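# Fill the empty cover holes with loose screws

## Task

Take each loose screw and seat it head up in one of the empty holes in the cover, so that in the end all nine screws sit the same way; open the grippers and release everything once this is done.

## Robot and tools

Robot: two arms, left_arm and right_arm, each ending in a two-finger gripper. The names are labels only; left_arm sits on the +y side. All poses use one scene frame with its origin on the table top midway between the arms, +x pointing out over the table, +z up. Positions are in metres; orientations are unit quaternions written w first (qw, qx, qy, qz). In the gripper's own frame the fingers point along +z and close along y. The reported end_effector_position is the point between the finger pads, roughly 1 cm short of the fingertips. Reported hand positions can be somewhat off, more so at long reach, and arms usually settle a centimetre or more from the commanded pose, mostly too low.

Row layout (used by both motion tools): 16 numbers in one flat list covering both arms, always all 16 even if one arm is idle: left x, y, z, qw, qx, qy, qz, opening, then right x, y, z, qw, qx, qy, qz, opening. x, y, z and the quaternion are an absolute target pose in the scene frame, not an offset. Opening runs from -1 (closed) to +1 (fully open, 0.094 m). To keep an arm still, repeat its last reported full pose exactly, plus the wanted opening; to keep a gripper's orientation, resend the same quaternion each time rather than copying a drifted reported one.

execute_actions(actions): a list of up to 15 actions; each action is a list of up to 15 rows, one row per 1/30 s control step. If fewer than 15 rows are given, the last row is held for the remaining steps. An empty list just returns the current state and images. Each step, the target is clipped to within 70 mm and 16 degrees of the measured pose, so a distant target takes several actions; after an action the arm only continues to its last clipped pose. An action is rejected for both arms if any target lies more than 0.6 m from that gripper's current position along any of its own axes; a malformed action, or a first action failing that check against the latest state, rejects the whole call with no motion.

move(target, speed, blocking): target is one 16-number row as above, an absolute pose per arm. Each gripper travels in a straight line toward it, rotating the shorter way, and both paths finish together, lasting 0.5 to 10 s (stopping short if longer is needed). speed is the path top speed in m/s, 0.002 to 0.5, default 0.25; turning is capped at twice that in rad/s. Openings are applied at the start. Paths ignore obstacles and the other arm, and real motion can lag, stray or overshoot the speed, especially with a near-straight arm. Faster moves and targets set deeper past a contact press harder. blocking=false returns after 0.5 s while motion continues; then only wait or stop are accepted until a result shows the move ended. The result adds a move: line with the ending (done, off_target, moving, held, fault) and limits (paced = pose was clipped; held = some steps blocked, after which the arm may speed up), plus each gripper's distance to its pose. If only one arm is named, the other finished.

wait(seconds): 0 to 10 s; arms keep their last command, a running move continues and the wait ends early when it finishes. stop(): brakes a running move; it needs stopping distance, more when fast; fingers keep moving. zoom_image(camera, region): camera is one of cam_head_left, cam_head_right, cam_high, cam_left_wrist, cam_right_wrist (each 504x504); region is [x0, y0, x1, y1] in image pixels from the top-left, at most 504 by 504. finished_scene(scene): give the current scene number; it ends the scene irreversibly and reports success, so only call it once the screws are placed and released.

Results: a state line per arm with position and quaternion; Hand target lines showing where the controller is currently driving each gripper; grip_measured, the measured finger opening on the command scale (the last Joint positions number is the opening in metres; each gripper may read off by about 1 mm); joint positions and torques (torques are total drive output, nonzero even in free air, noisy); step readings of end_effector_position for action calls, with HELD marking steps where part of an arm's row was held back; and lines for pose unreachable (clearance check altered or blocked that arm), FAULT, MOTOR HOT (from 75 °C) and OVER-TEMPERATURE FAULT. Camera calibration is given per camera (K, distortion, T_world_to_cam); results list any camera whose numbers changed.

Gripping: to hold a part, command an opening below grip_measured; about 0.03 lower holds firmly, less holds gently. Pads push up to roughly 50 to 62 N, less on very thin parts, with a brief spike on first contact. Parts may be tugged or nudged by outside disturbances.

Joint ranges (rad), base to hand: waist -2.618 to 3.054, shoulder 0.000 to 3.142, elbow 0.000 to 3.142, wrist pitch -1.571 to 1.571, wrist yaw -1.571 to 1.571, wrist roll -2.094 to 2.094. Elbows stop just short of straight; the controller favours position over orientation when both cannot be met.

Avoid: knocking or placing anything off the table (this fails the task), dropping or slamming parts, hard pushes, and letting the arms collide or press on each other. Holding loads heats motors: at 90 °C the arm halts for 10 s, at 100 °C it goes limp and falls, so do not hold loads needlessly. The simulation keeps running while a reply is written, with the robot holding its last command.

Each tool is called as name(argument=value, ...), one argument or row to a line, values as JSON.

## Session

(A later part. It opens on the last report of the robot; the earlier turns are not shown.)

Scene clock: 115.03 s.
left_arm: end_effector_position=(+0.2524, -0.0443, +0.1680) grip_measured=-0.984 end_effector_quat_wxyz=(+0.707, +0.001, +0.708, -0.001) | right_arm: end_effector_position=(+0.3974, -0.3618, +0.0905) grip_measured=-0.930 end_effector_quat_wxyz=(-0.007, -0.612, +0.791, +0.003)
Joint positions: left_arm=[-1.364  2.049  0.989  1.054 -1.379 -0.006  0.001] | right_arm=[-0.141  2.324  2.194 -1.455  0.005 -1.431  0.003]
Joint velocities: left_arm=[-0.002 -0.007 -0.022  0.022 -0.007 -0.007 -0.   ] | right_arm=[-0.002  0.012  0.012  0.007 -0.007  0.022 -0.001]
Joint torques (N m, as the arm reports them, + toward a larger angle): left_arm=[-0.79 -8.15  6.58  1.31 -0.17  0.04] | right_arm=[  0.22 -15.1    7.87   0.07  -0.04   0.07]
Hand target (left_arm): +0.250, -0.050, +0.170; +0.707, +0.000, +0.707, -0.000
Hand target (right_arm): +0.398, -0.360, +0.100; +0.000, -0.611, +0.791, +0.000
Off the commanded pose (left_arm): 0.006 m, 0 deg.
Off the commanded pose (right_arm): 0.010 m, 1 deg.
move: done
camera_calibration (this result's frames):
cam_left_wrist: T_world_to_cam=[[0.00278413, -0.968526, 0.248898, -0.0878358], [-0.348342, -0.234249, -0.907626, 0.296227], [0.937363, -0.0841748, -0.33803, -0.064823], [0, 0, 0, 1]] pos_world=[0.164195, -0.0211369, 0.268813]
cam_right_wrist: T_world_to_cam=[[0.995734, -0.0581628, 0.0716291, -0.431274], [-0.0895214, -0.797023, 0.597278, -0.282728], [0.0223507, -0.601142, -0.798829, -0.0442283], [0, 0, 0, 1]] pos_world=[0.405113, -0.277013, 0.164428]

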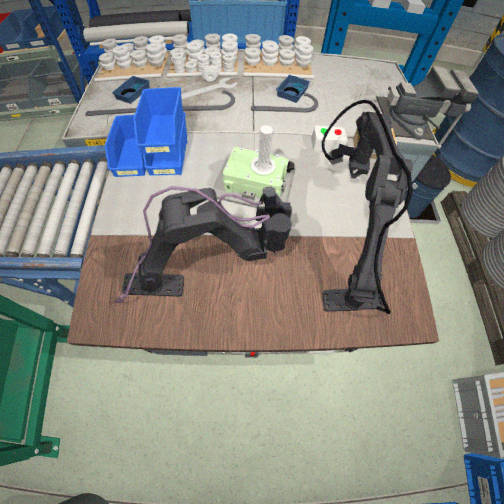

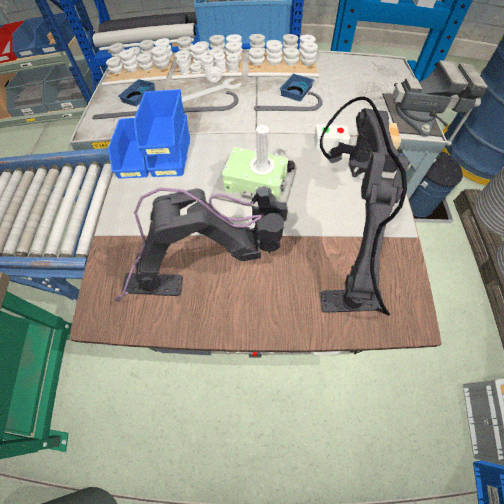

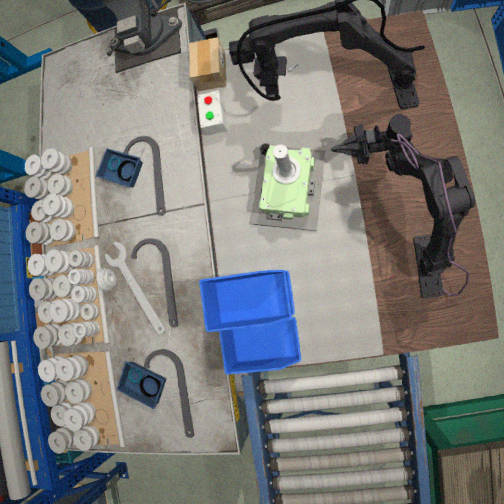

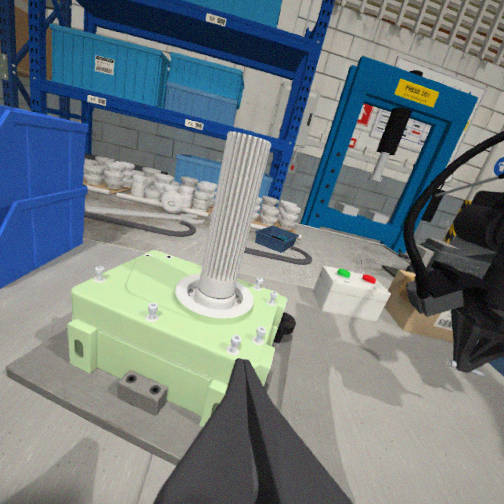

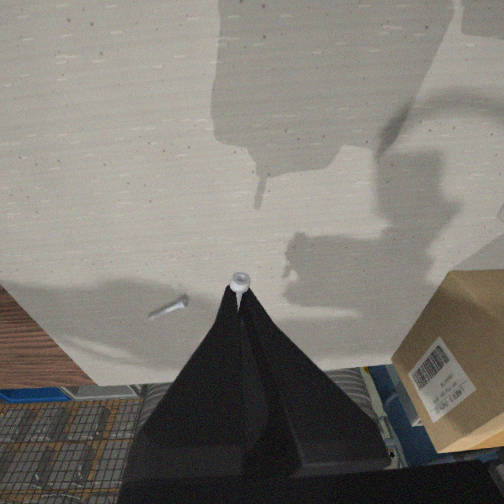

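move(
  target=[0.25,0.2,0.2,0.707,0,0.707,0,-1, 0.28,-0.10,0.08,0,0,1,0,-1],
)

move(
  target=[0.25,0.2,0.2,0.707,0,0.707,0,-1, 0.28,-0.10,0.012,0,0,1,0,-1],
  speed=0.08,
)

move(
  target=[0.25,0.2,0.2,0.707,0,0.707,0,-1, 0.28,-0.10,0.012,0,0,1,0,0],
)

Scene clock: 118.60 s.
left_arm: end_effector_position=(+0.2499, +0.1967, +0.1981) grip_measured=-0.984 end_effector_quat_wxyz=(+0.708, +0.002, +0.706, +0.003) | right_arm: end_effector_position=(+0.2779, -0.1006, +0.0741) grip_measured=-0.930 end_effector_quat_wxyz=(-0.016, -0.002, +1.000, -0.005)
Joint positions: left_arm=[-1.083  0.992  0.15   0.849 -1.102  0.014  0.001] | right_arm=[ 0.54   2.064  1.71  -1.248 -0.008  0.564  0.003]
Joint velocities: left_arm=[ 0.002 -0.007 -0.002  0.037 -0.007 -0.037  0.   ] | right_arm=[-0.022 -0.012 -0.017  0.022  0.022  0.022 -0.001]
Joint torques (N m, as the arm reports them, + toward a larger angle): left_arm=[ 1.02 -3.11  5.01  1.4   0.09 -0.09] | right_arm=[  0.05 -13.19   6.3    0.32   0.05   0.05]
Hand target (left_arm): +0.250, +0.200, +0.198; +0.708, -0.000, +0.706, +0.000
Hand target (right_arm): +0.281, -0.099, +0.080; -0.004, +0.000, +1.000, +0.000
Off the commanded pose (left_arm): 0.004 m, 0 deg.
Off the commanded pose (right_arm): 0.006 m, 2 deg.
move: done
camera_calibration (this result's frames):
cam_left_wrist: T_world_to_cam=[[0.00570279, -0.970148, 0.242447, 0.138928], [-0.343054, -0.229635, -0.910814, 0.377529], [0.939298, -0.0779782, -0.334122, -0.0344988], [0, 0, 0, 1]] pos_world=[0.161125, 0.218784, 0.29865]
cam_right_wrist: T_world_to_cam=[[0.199242, -0.97584, 0.0896562, -0.168227], [-0.778785, -0.102145, 0.618918, 0.184431], [-0.594807, -0.193138, -0.780322, 0.313525], [0, 0, 0, 1]] pos_world=[0.363637, -0.0847703, 0.145586]

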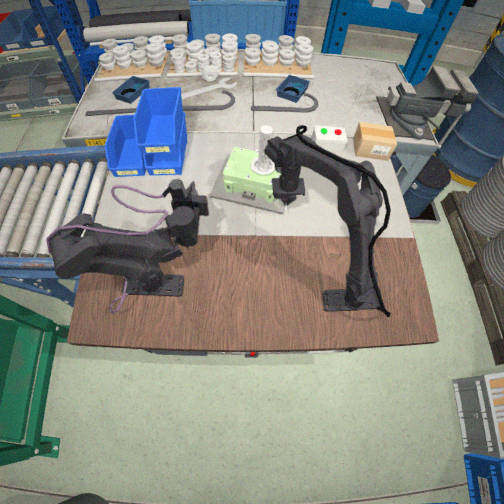

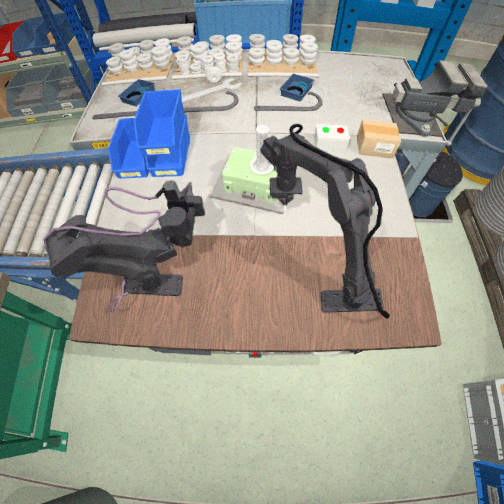

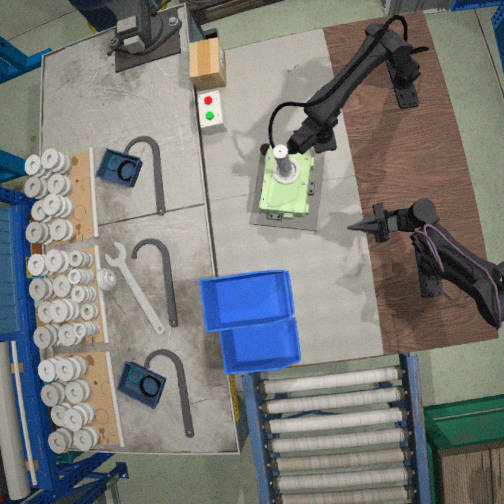

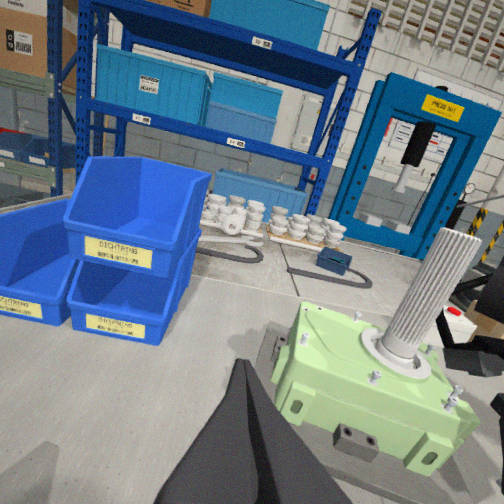

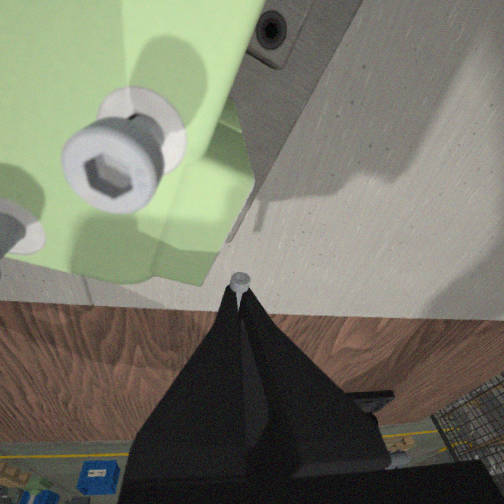

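Scene clock: 119.73 s.
left_arm: end_effector_position=(+0.2493, +0.1978, +0.1977) grip_measured=-0.984 end_effector_quat_wxyz=(+0.707, +0.005, +0.707, +0.005) | right_arm: end_effector_position=(+0.2946, -0.0971, +0.0390) grip_measured=-0.930 end_effector_quat_wxyz=(+0.037, +0.010, +0.999, +0.009)
Joint positions: left_arm=[-1.083  0.975  0.15   0.823 -1.102  0.012  0.001] | right_arm=[ 0.54   2.052  1.547 -0.993  0.025  0.589  0.003]
Joint velocities: left_arm=[-0.012 -0.007 -0.022 -0.081 -0.022 -0.007 -0.   ] | right_arm=[-0.012  0.022 -0.002 -0.007  0.066 -0.007 -0.001]
Joint torques (N m, as the arm reports them, + toward a larger angle): left_arm=[ 0.95 -3.07  5.51  1.42  0.11 -0.1 ] | right_arm=[ 0.18 -8.5   2.85  0.52 -0.21 -0.21]
Hand target (left_arm): +0.250, +0.200, +0.200; +0.708, -0.000, +0.707, +0.000
Hand target (right_arm): +0.279, -0.101, +0.014; -0.000, +0.000, +1.000, +0.000
Off the commanded pose (left_arm): 0.003 m, 1 deg.
Off the commanded pose (right_arm): 0.031 m, 5 deg.
move: off_target (right_arm)
camera_calibration (this result's frames):
cam_left_wrist: T_world_to_cam=[[0.00673156, -0.971906, 0.235273, 0.141655], [-0.346983, -0.22293, -0.910991, 0.376911], [0.937847, -0.0755033, -0.338736, -0.0332127], [0, 0, 0, 1]] pos_world=[0.160977, 0.219193, 0.298784]
cam_right_wrist: T_world_to_cam=[[0.165562, -0.982861, 0.0810773, -0.155387], [-0.84229, -0.0981621, 0.530011, 0.242002], [-0.512969, -0.156041, -0.844106, 0.278696], [0, 0, 0, 1]] pos_world=[0.372525, -0.0854808, 0.119584]

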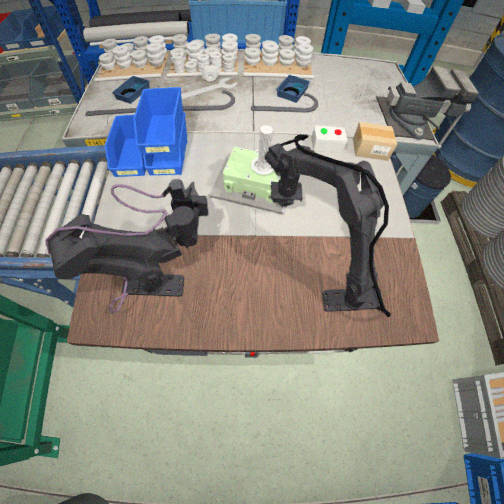

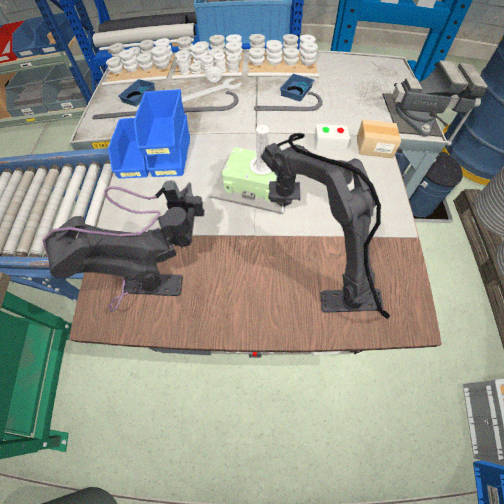

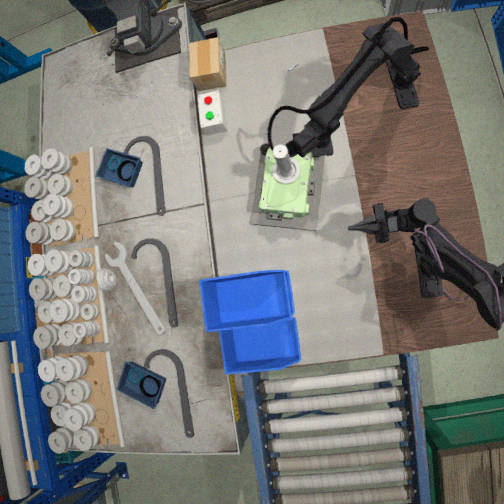

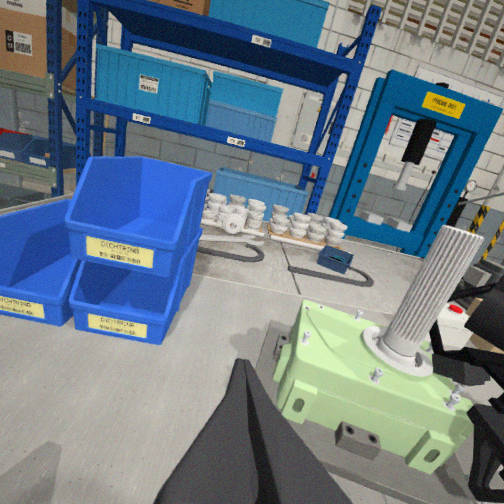

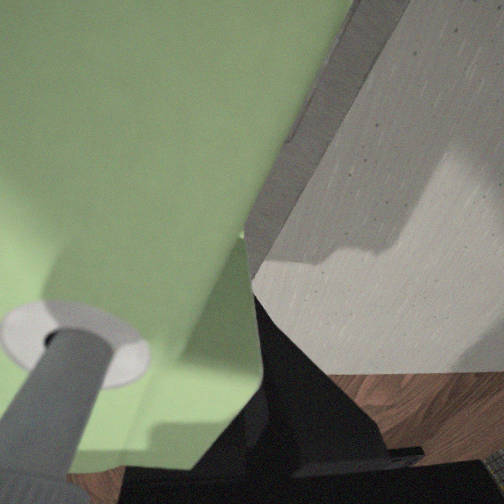

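Scene clock: 120.43 s.
left_arm: end_effector_position=(+0.2493, +0.1978, +0.1974) grip_measured=-0.984 end_effector_quat_wxyz=(+0.707, +0.005, +0.708, +0.006) | right_arm: end_effector_position=(+0.2943, -0.0970, +0.0395) grip_measured=-0.002 end_effector_quat_wxyz=(+0.039, +0.008, +0.999, +0.011)
Joint positions: left_arm=[-1.083  0.975  0.15   0.821 -1.102  0.012  0.001] | right_arm=[ 0.54   2.046  1.541 -0.988  0.024  0.584  0.047]
Joint velocities: left_arm=[-0.012 -0.012 -0.007 -0.051  0.022  0.007  0.   ] | right_arm=[ 0.012 -0.002 -0.017 -0.022 -0.037  0.007 -0.   ]
Joint torques (N m, as the arm reports them, + toward a larger angle): left_arm=[ 0.96 -3.09  5.51  1.45  0.11 -0.1 ] | right_arm=[ 0.14 -8.01  3.37  0.46 -0.21 -0.15]
Hand target (left_arm): +0.250, +0.200, +0.200; +0.707, -0.000, +0.707, +0.000
Hand target (right_arm): +0.279, -0.101, +0.014; -0.000, +0.001, +1.000, +0.000
Off the commanded pose (left_arm): 0.003 m, 1 deg.
Off the commanded pose (right_arm): 0.031 m, 5 deg.
move: off_target (right_arm)
camera_calibration (this result's frames):
cam_left_wrist: T_world_to_cam=[[0.00693437, -0.972216, 0.233984, 0.141989], [-0.347769, -0.221728, -0.910985, 0.376605], [0.937555, -0.0750553, -0.339644, -0.033146], [0, 0, 0, 1]] pos_world=[0.161063, 0.21906, 0.298601]
cam_right_wrist: T_world_to_cam=[[0.169865, -0.982327, 0.0786136, -0.156426], [-0.843582, -0.103707, 0.526891, 0.241477], [-0.509427, -0.155817, -0.846289, 0.278104], [0, 0, 0, 1]] pos_world=[0.371951, -0.0852856, 0.120421]

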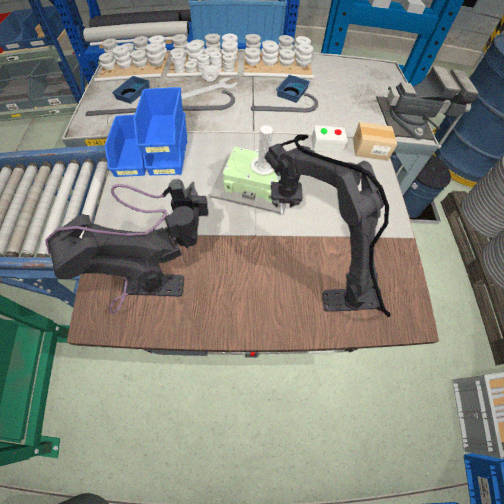

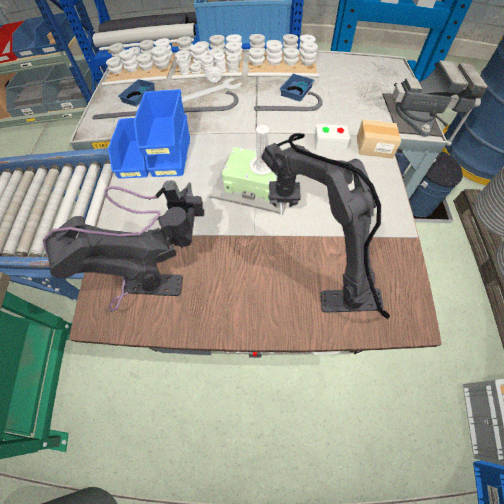

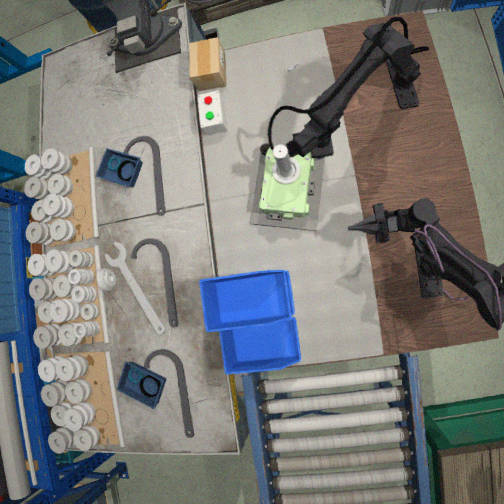

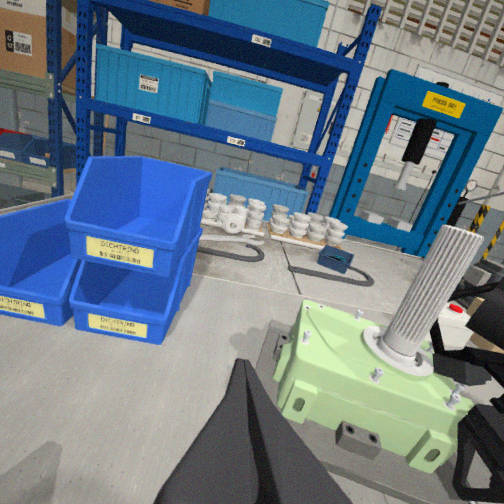

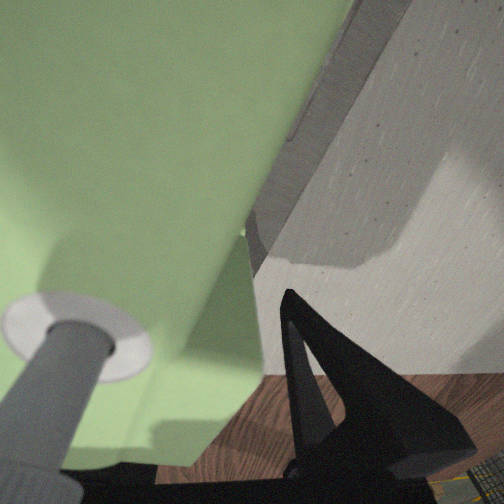

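Oops, camera hit the cover and the screw dropped. Back off and look.

move(
  target=[0.25,0.2,0.2,0.707,0,0.707,0,-1, 0.24,-0.12,0.13,0,0,1,0,0],
  speed=0.1,
)

Scene clock: 122.17 s.
left_arm: end_effector_position=(+0.2493, +0.1978, +0.1973) grip_measured=-0.984 end_effector_quat_wxyz=(+0.706, +0.005, +0.708, +0.006) | right_arm: end_effector_position=(+0.2401, -0.1238, +0.1175) grip_measured=-0.002 end_effector_quat_wxyz=(-0.012, +0.003, +1.000, -0.010)
Joint positions: left_arm=[-1.083  0.975  0.15   0.821 -1.102  0.012  0.001] | right_arm=[ 0.549  1.875  1.616 -1.343  0.003  0.584  0.047]
Joint velocities: left_arm=[-0.007 -0.002 -0.002  0.066 -0.081  0.007  0.001] | right_arm=[ 0.002 -0.002  0.002  0.007  0.007  0.051  0.001]
Joint torques (N m, as the arm reports them, + toward a larger angle): left_arm=[ 0.95 -3.09  5.52  1.41  0.11 -0.1 ] | right_arm=[  0.59 -11.83   7.88   0.1    0.     0.02]
Hand target (left_arm): +0.250, +0.200, +0.200; +0.707, -0.000, +0.707, +0.000
Hand target (right_arm): +0.240, -0.120, +0.130; +0.000, +0.000, +1.000, +0.000
Off the commanded pose (left_arm): 0.004 m, 1 deg.
Off the commanded pose (right_arm): 0.013 m, 2 deg.
move: off_target (right_arm)
camera_calibration (this result's frames):
cam_left_wrist: T_world_to_cam=[[0.0069753, -0.972206, 0.234023, 0.141983], [-0.347926, -0.221766, -0.910916, 0.376586], [0.937496, -0.0750687, -0.339802, -0.033117], [0, 0, 0, 1]] pos_world=[0.161081, 0.219065, 0.298558]
cam_right_wrist: T_world_to_cam=[[0.187781, -0.977035, 0.100701, -0.185902], [-0.784037, -0.0873488, 0.614537, 0.129282], [-0.591628, -0.194352, -0.782434, 0.319795], [0, 0, 0, 1]] pos_world=[0.325471, -0.108187, 0.189491]

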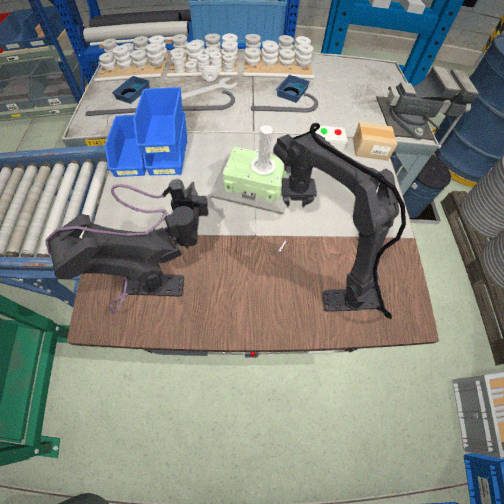

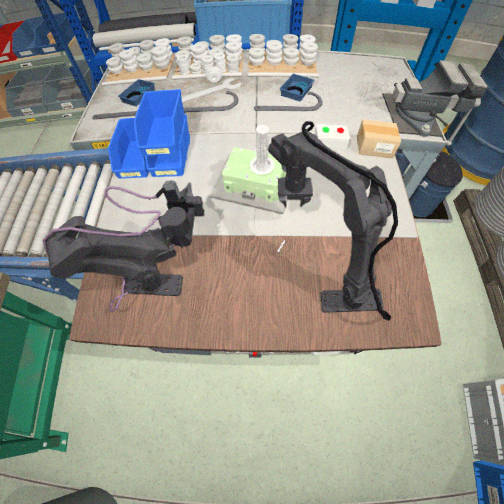

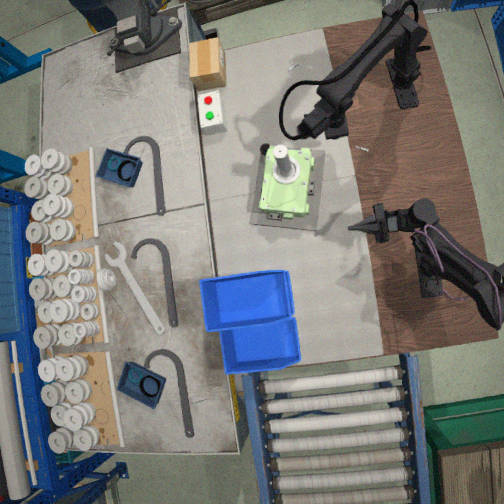

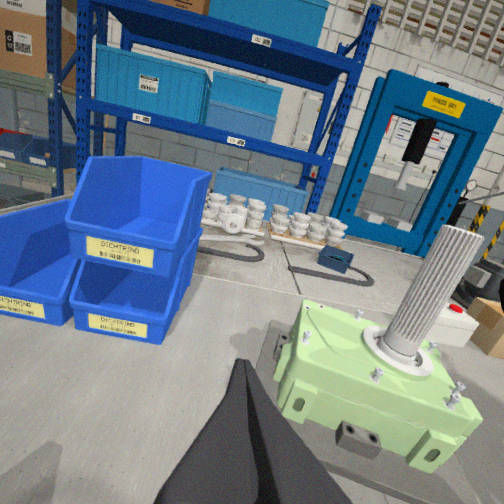

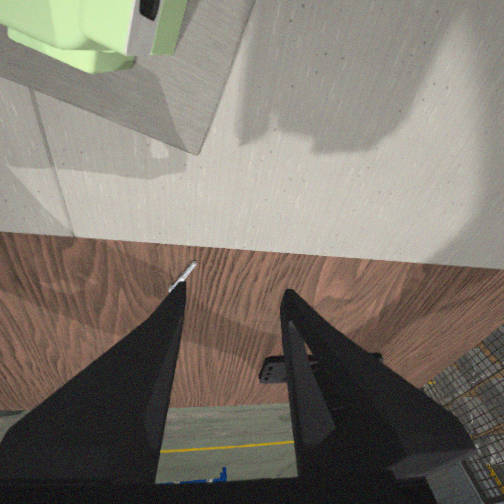

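move(
  target=[0.17,-0.07,0.13,0,0,1,0,0, 0.334,-0.449,0.06,0,0.225,-0.974,0,0],
)

Scene clock: 126.17 s.
left_arm: end_effector_position=(+0.1666, -0.0715, +0.1268) grip_measured=-0.002 end_effector_quat_wxyz=(+0.005, +0.004, +1.000, +0.001) | right_arm: end_effector_position=(+0.3300, -0.4506, +0.0614) grip_measured=-0.002 end_effector_quat_wxyz=(+0.005, -0.223, +0.975, -0.009)
Joint positions: left_arm=[-1.171  2.275  2.257 -1.55  -0.011 -1.182  0.047] | right_arm=[-0.38   2.08   1.683 -1.156  0.009 -0.803  0.047]
Joint velocities: left_arm=[-0.007 -0.007 -0.002 -0.037 -0.051  0.022 -0.   ] | right_arm=[ 0.002 -0.012  0.002  0.022 -0.022  0.037  0.   ]
Joint torques (N m, as the arm reports them, + toward a larger angle): left_arm=[  0.95 -10.69   7.13   0.07   0.03   0.07] | right_arm=[ -0.04 -10.66   8.03   0.19  -0.08  -0.07]
Hand target (left_arm): +0.171, -0.071, +0.132; +0.004, +0.004, +1.000, -0.003
Hand target (right_arm): +0.333, -0.450, +0.060; +0.005, -0.225, +0.974, -0.002
Off the commanded pose (left_arm): 0.005 m, 1 deg.
Off the commanded pose (right_arm): 0.005 m, 1 deg.
joint sent to its limit (left arm) — the command would take joint 4 (wrist pitch) past its lower limit, so that joint was sent only as far as its limit.
move: done
camera_calibration (this result's frames):
cam_left_wrist: T_world_to_cam=[[0.241626, -0.970356, -0.00508416, -0.111429], [-0.913519, -0.229234, 0.336057, 0.15941], [-0.32726, -0.0765555, -0.941828, 0.287189], [0, 0, 0, 1]] pos_world=[0.266534, -0.0495981, 0.216345]
cam_right_wrist: T_world_to_cam=[[0.597591, -0.794775, 0.105915, -0.569827], [-0.680881, -0.433262, 0.590496, 0.017304], [-0.423422, -0.424991, -0.80006, 0.107148], [0, 0, 0, 1]] pos_world=[0.397674, -0.39985, 0.13586]

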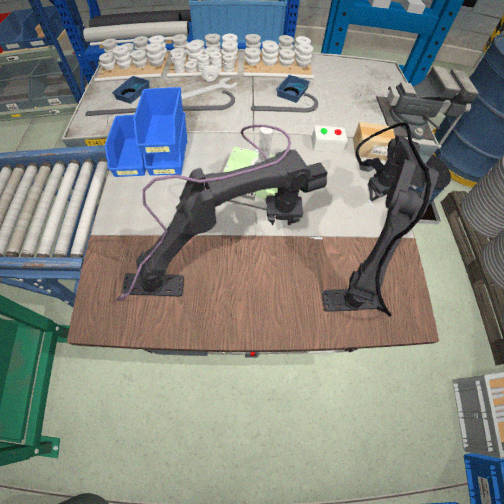

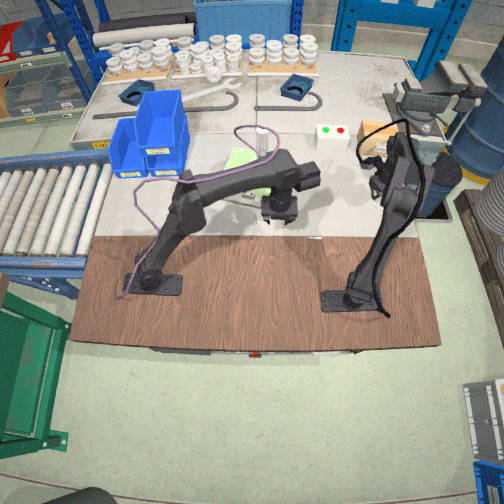

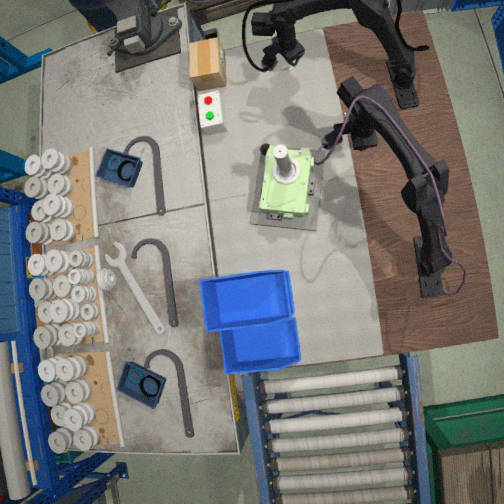

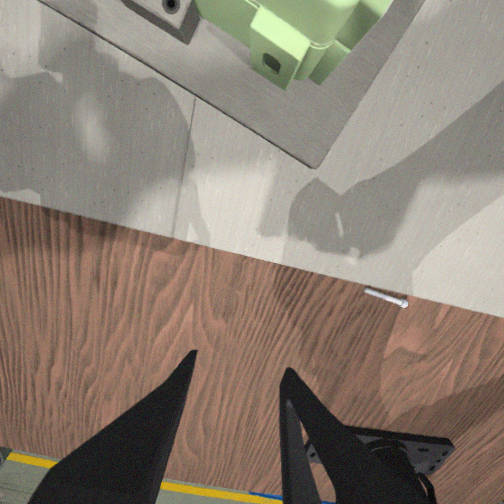

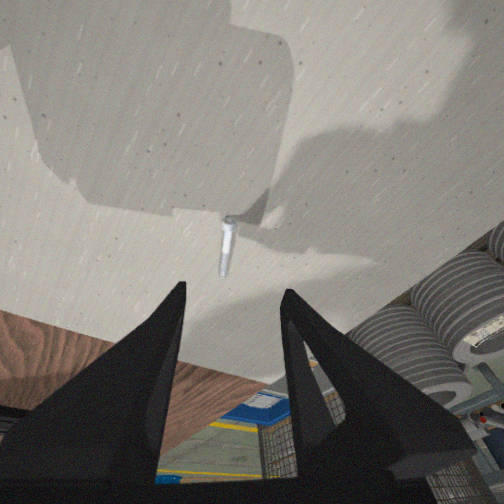

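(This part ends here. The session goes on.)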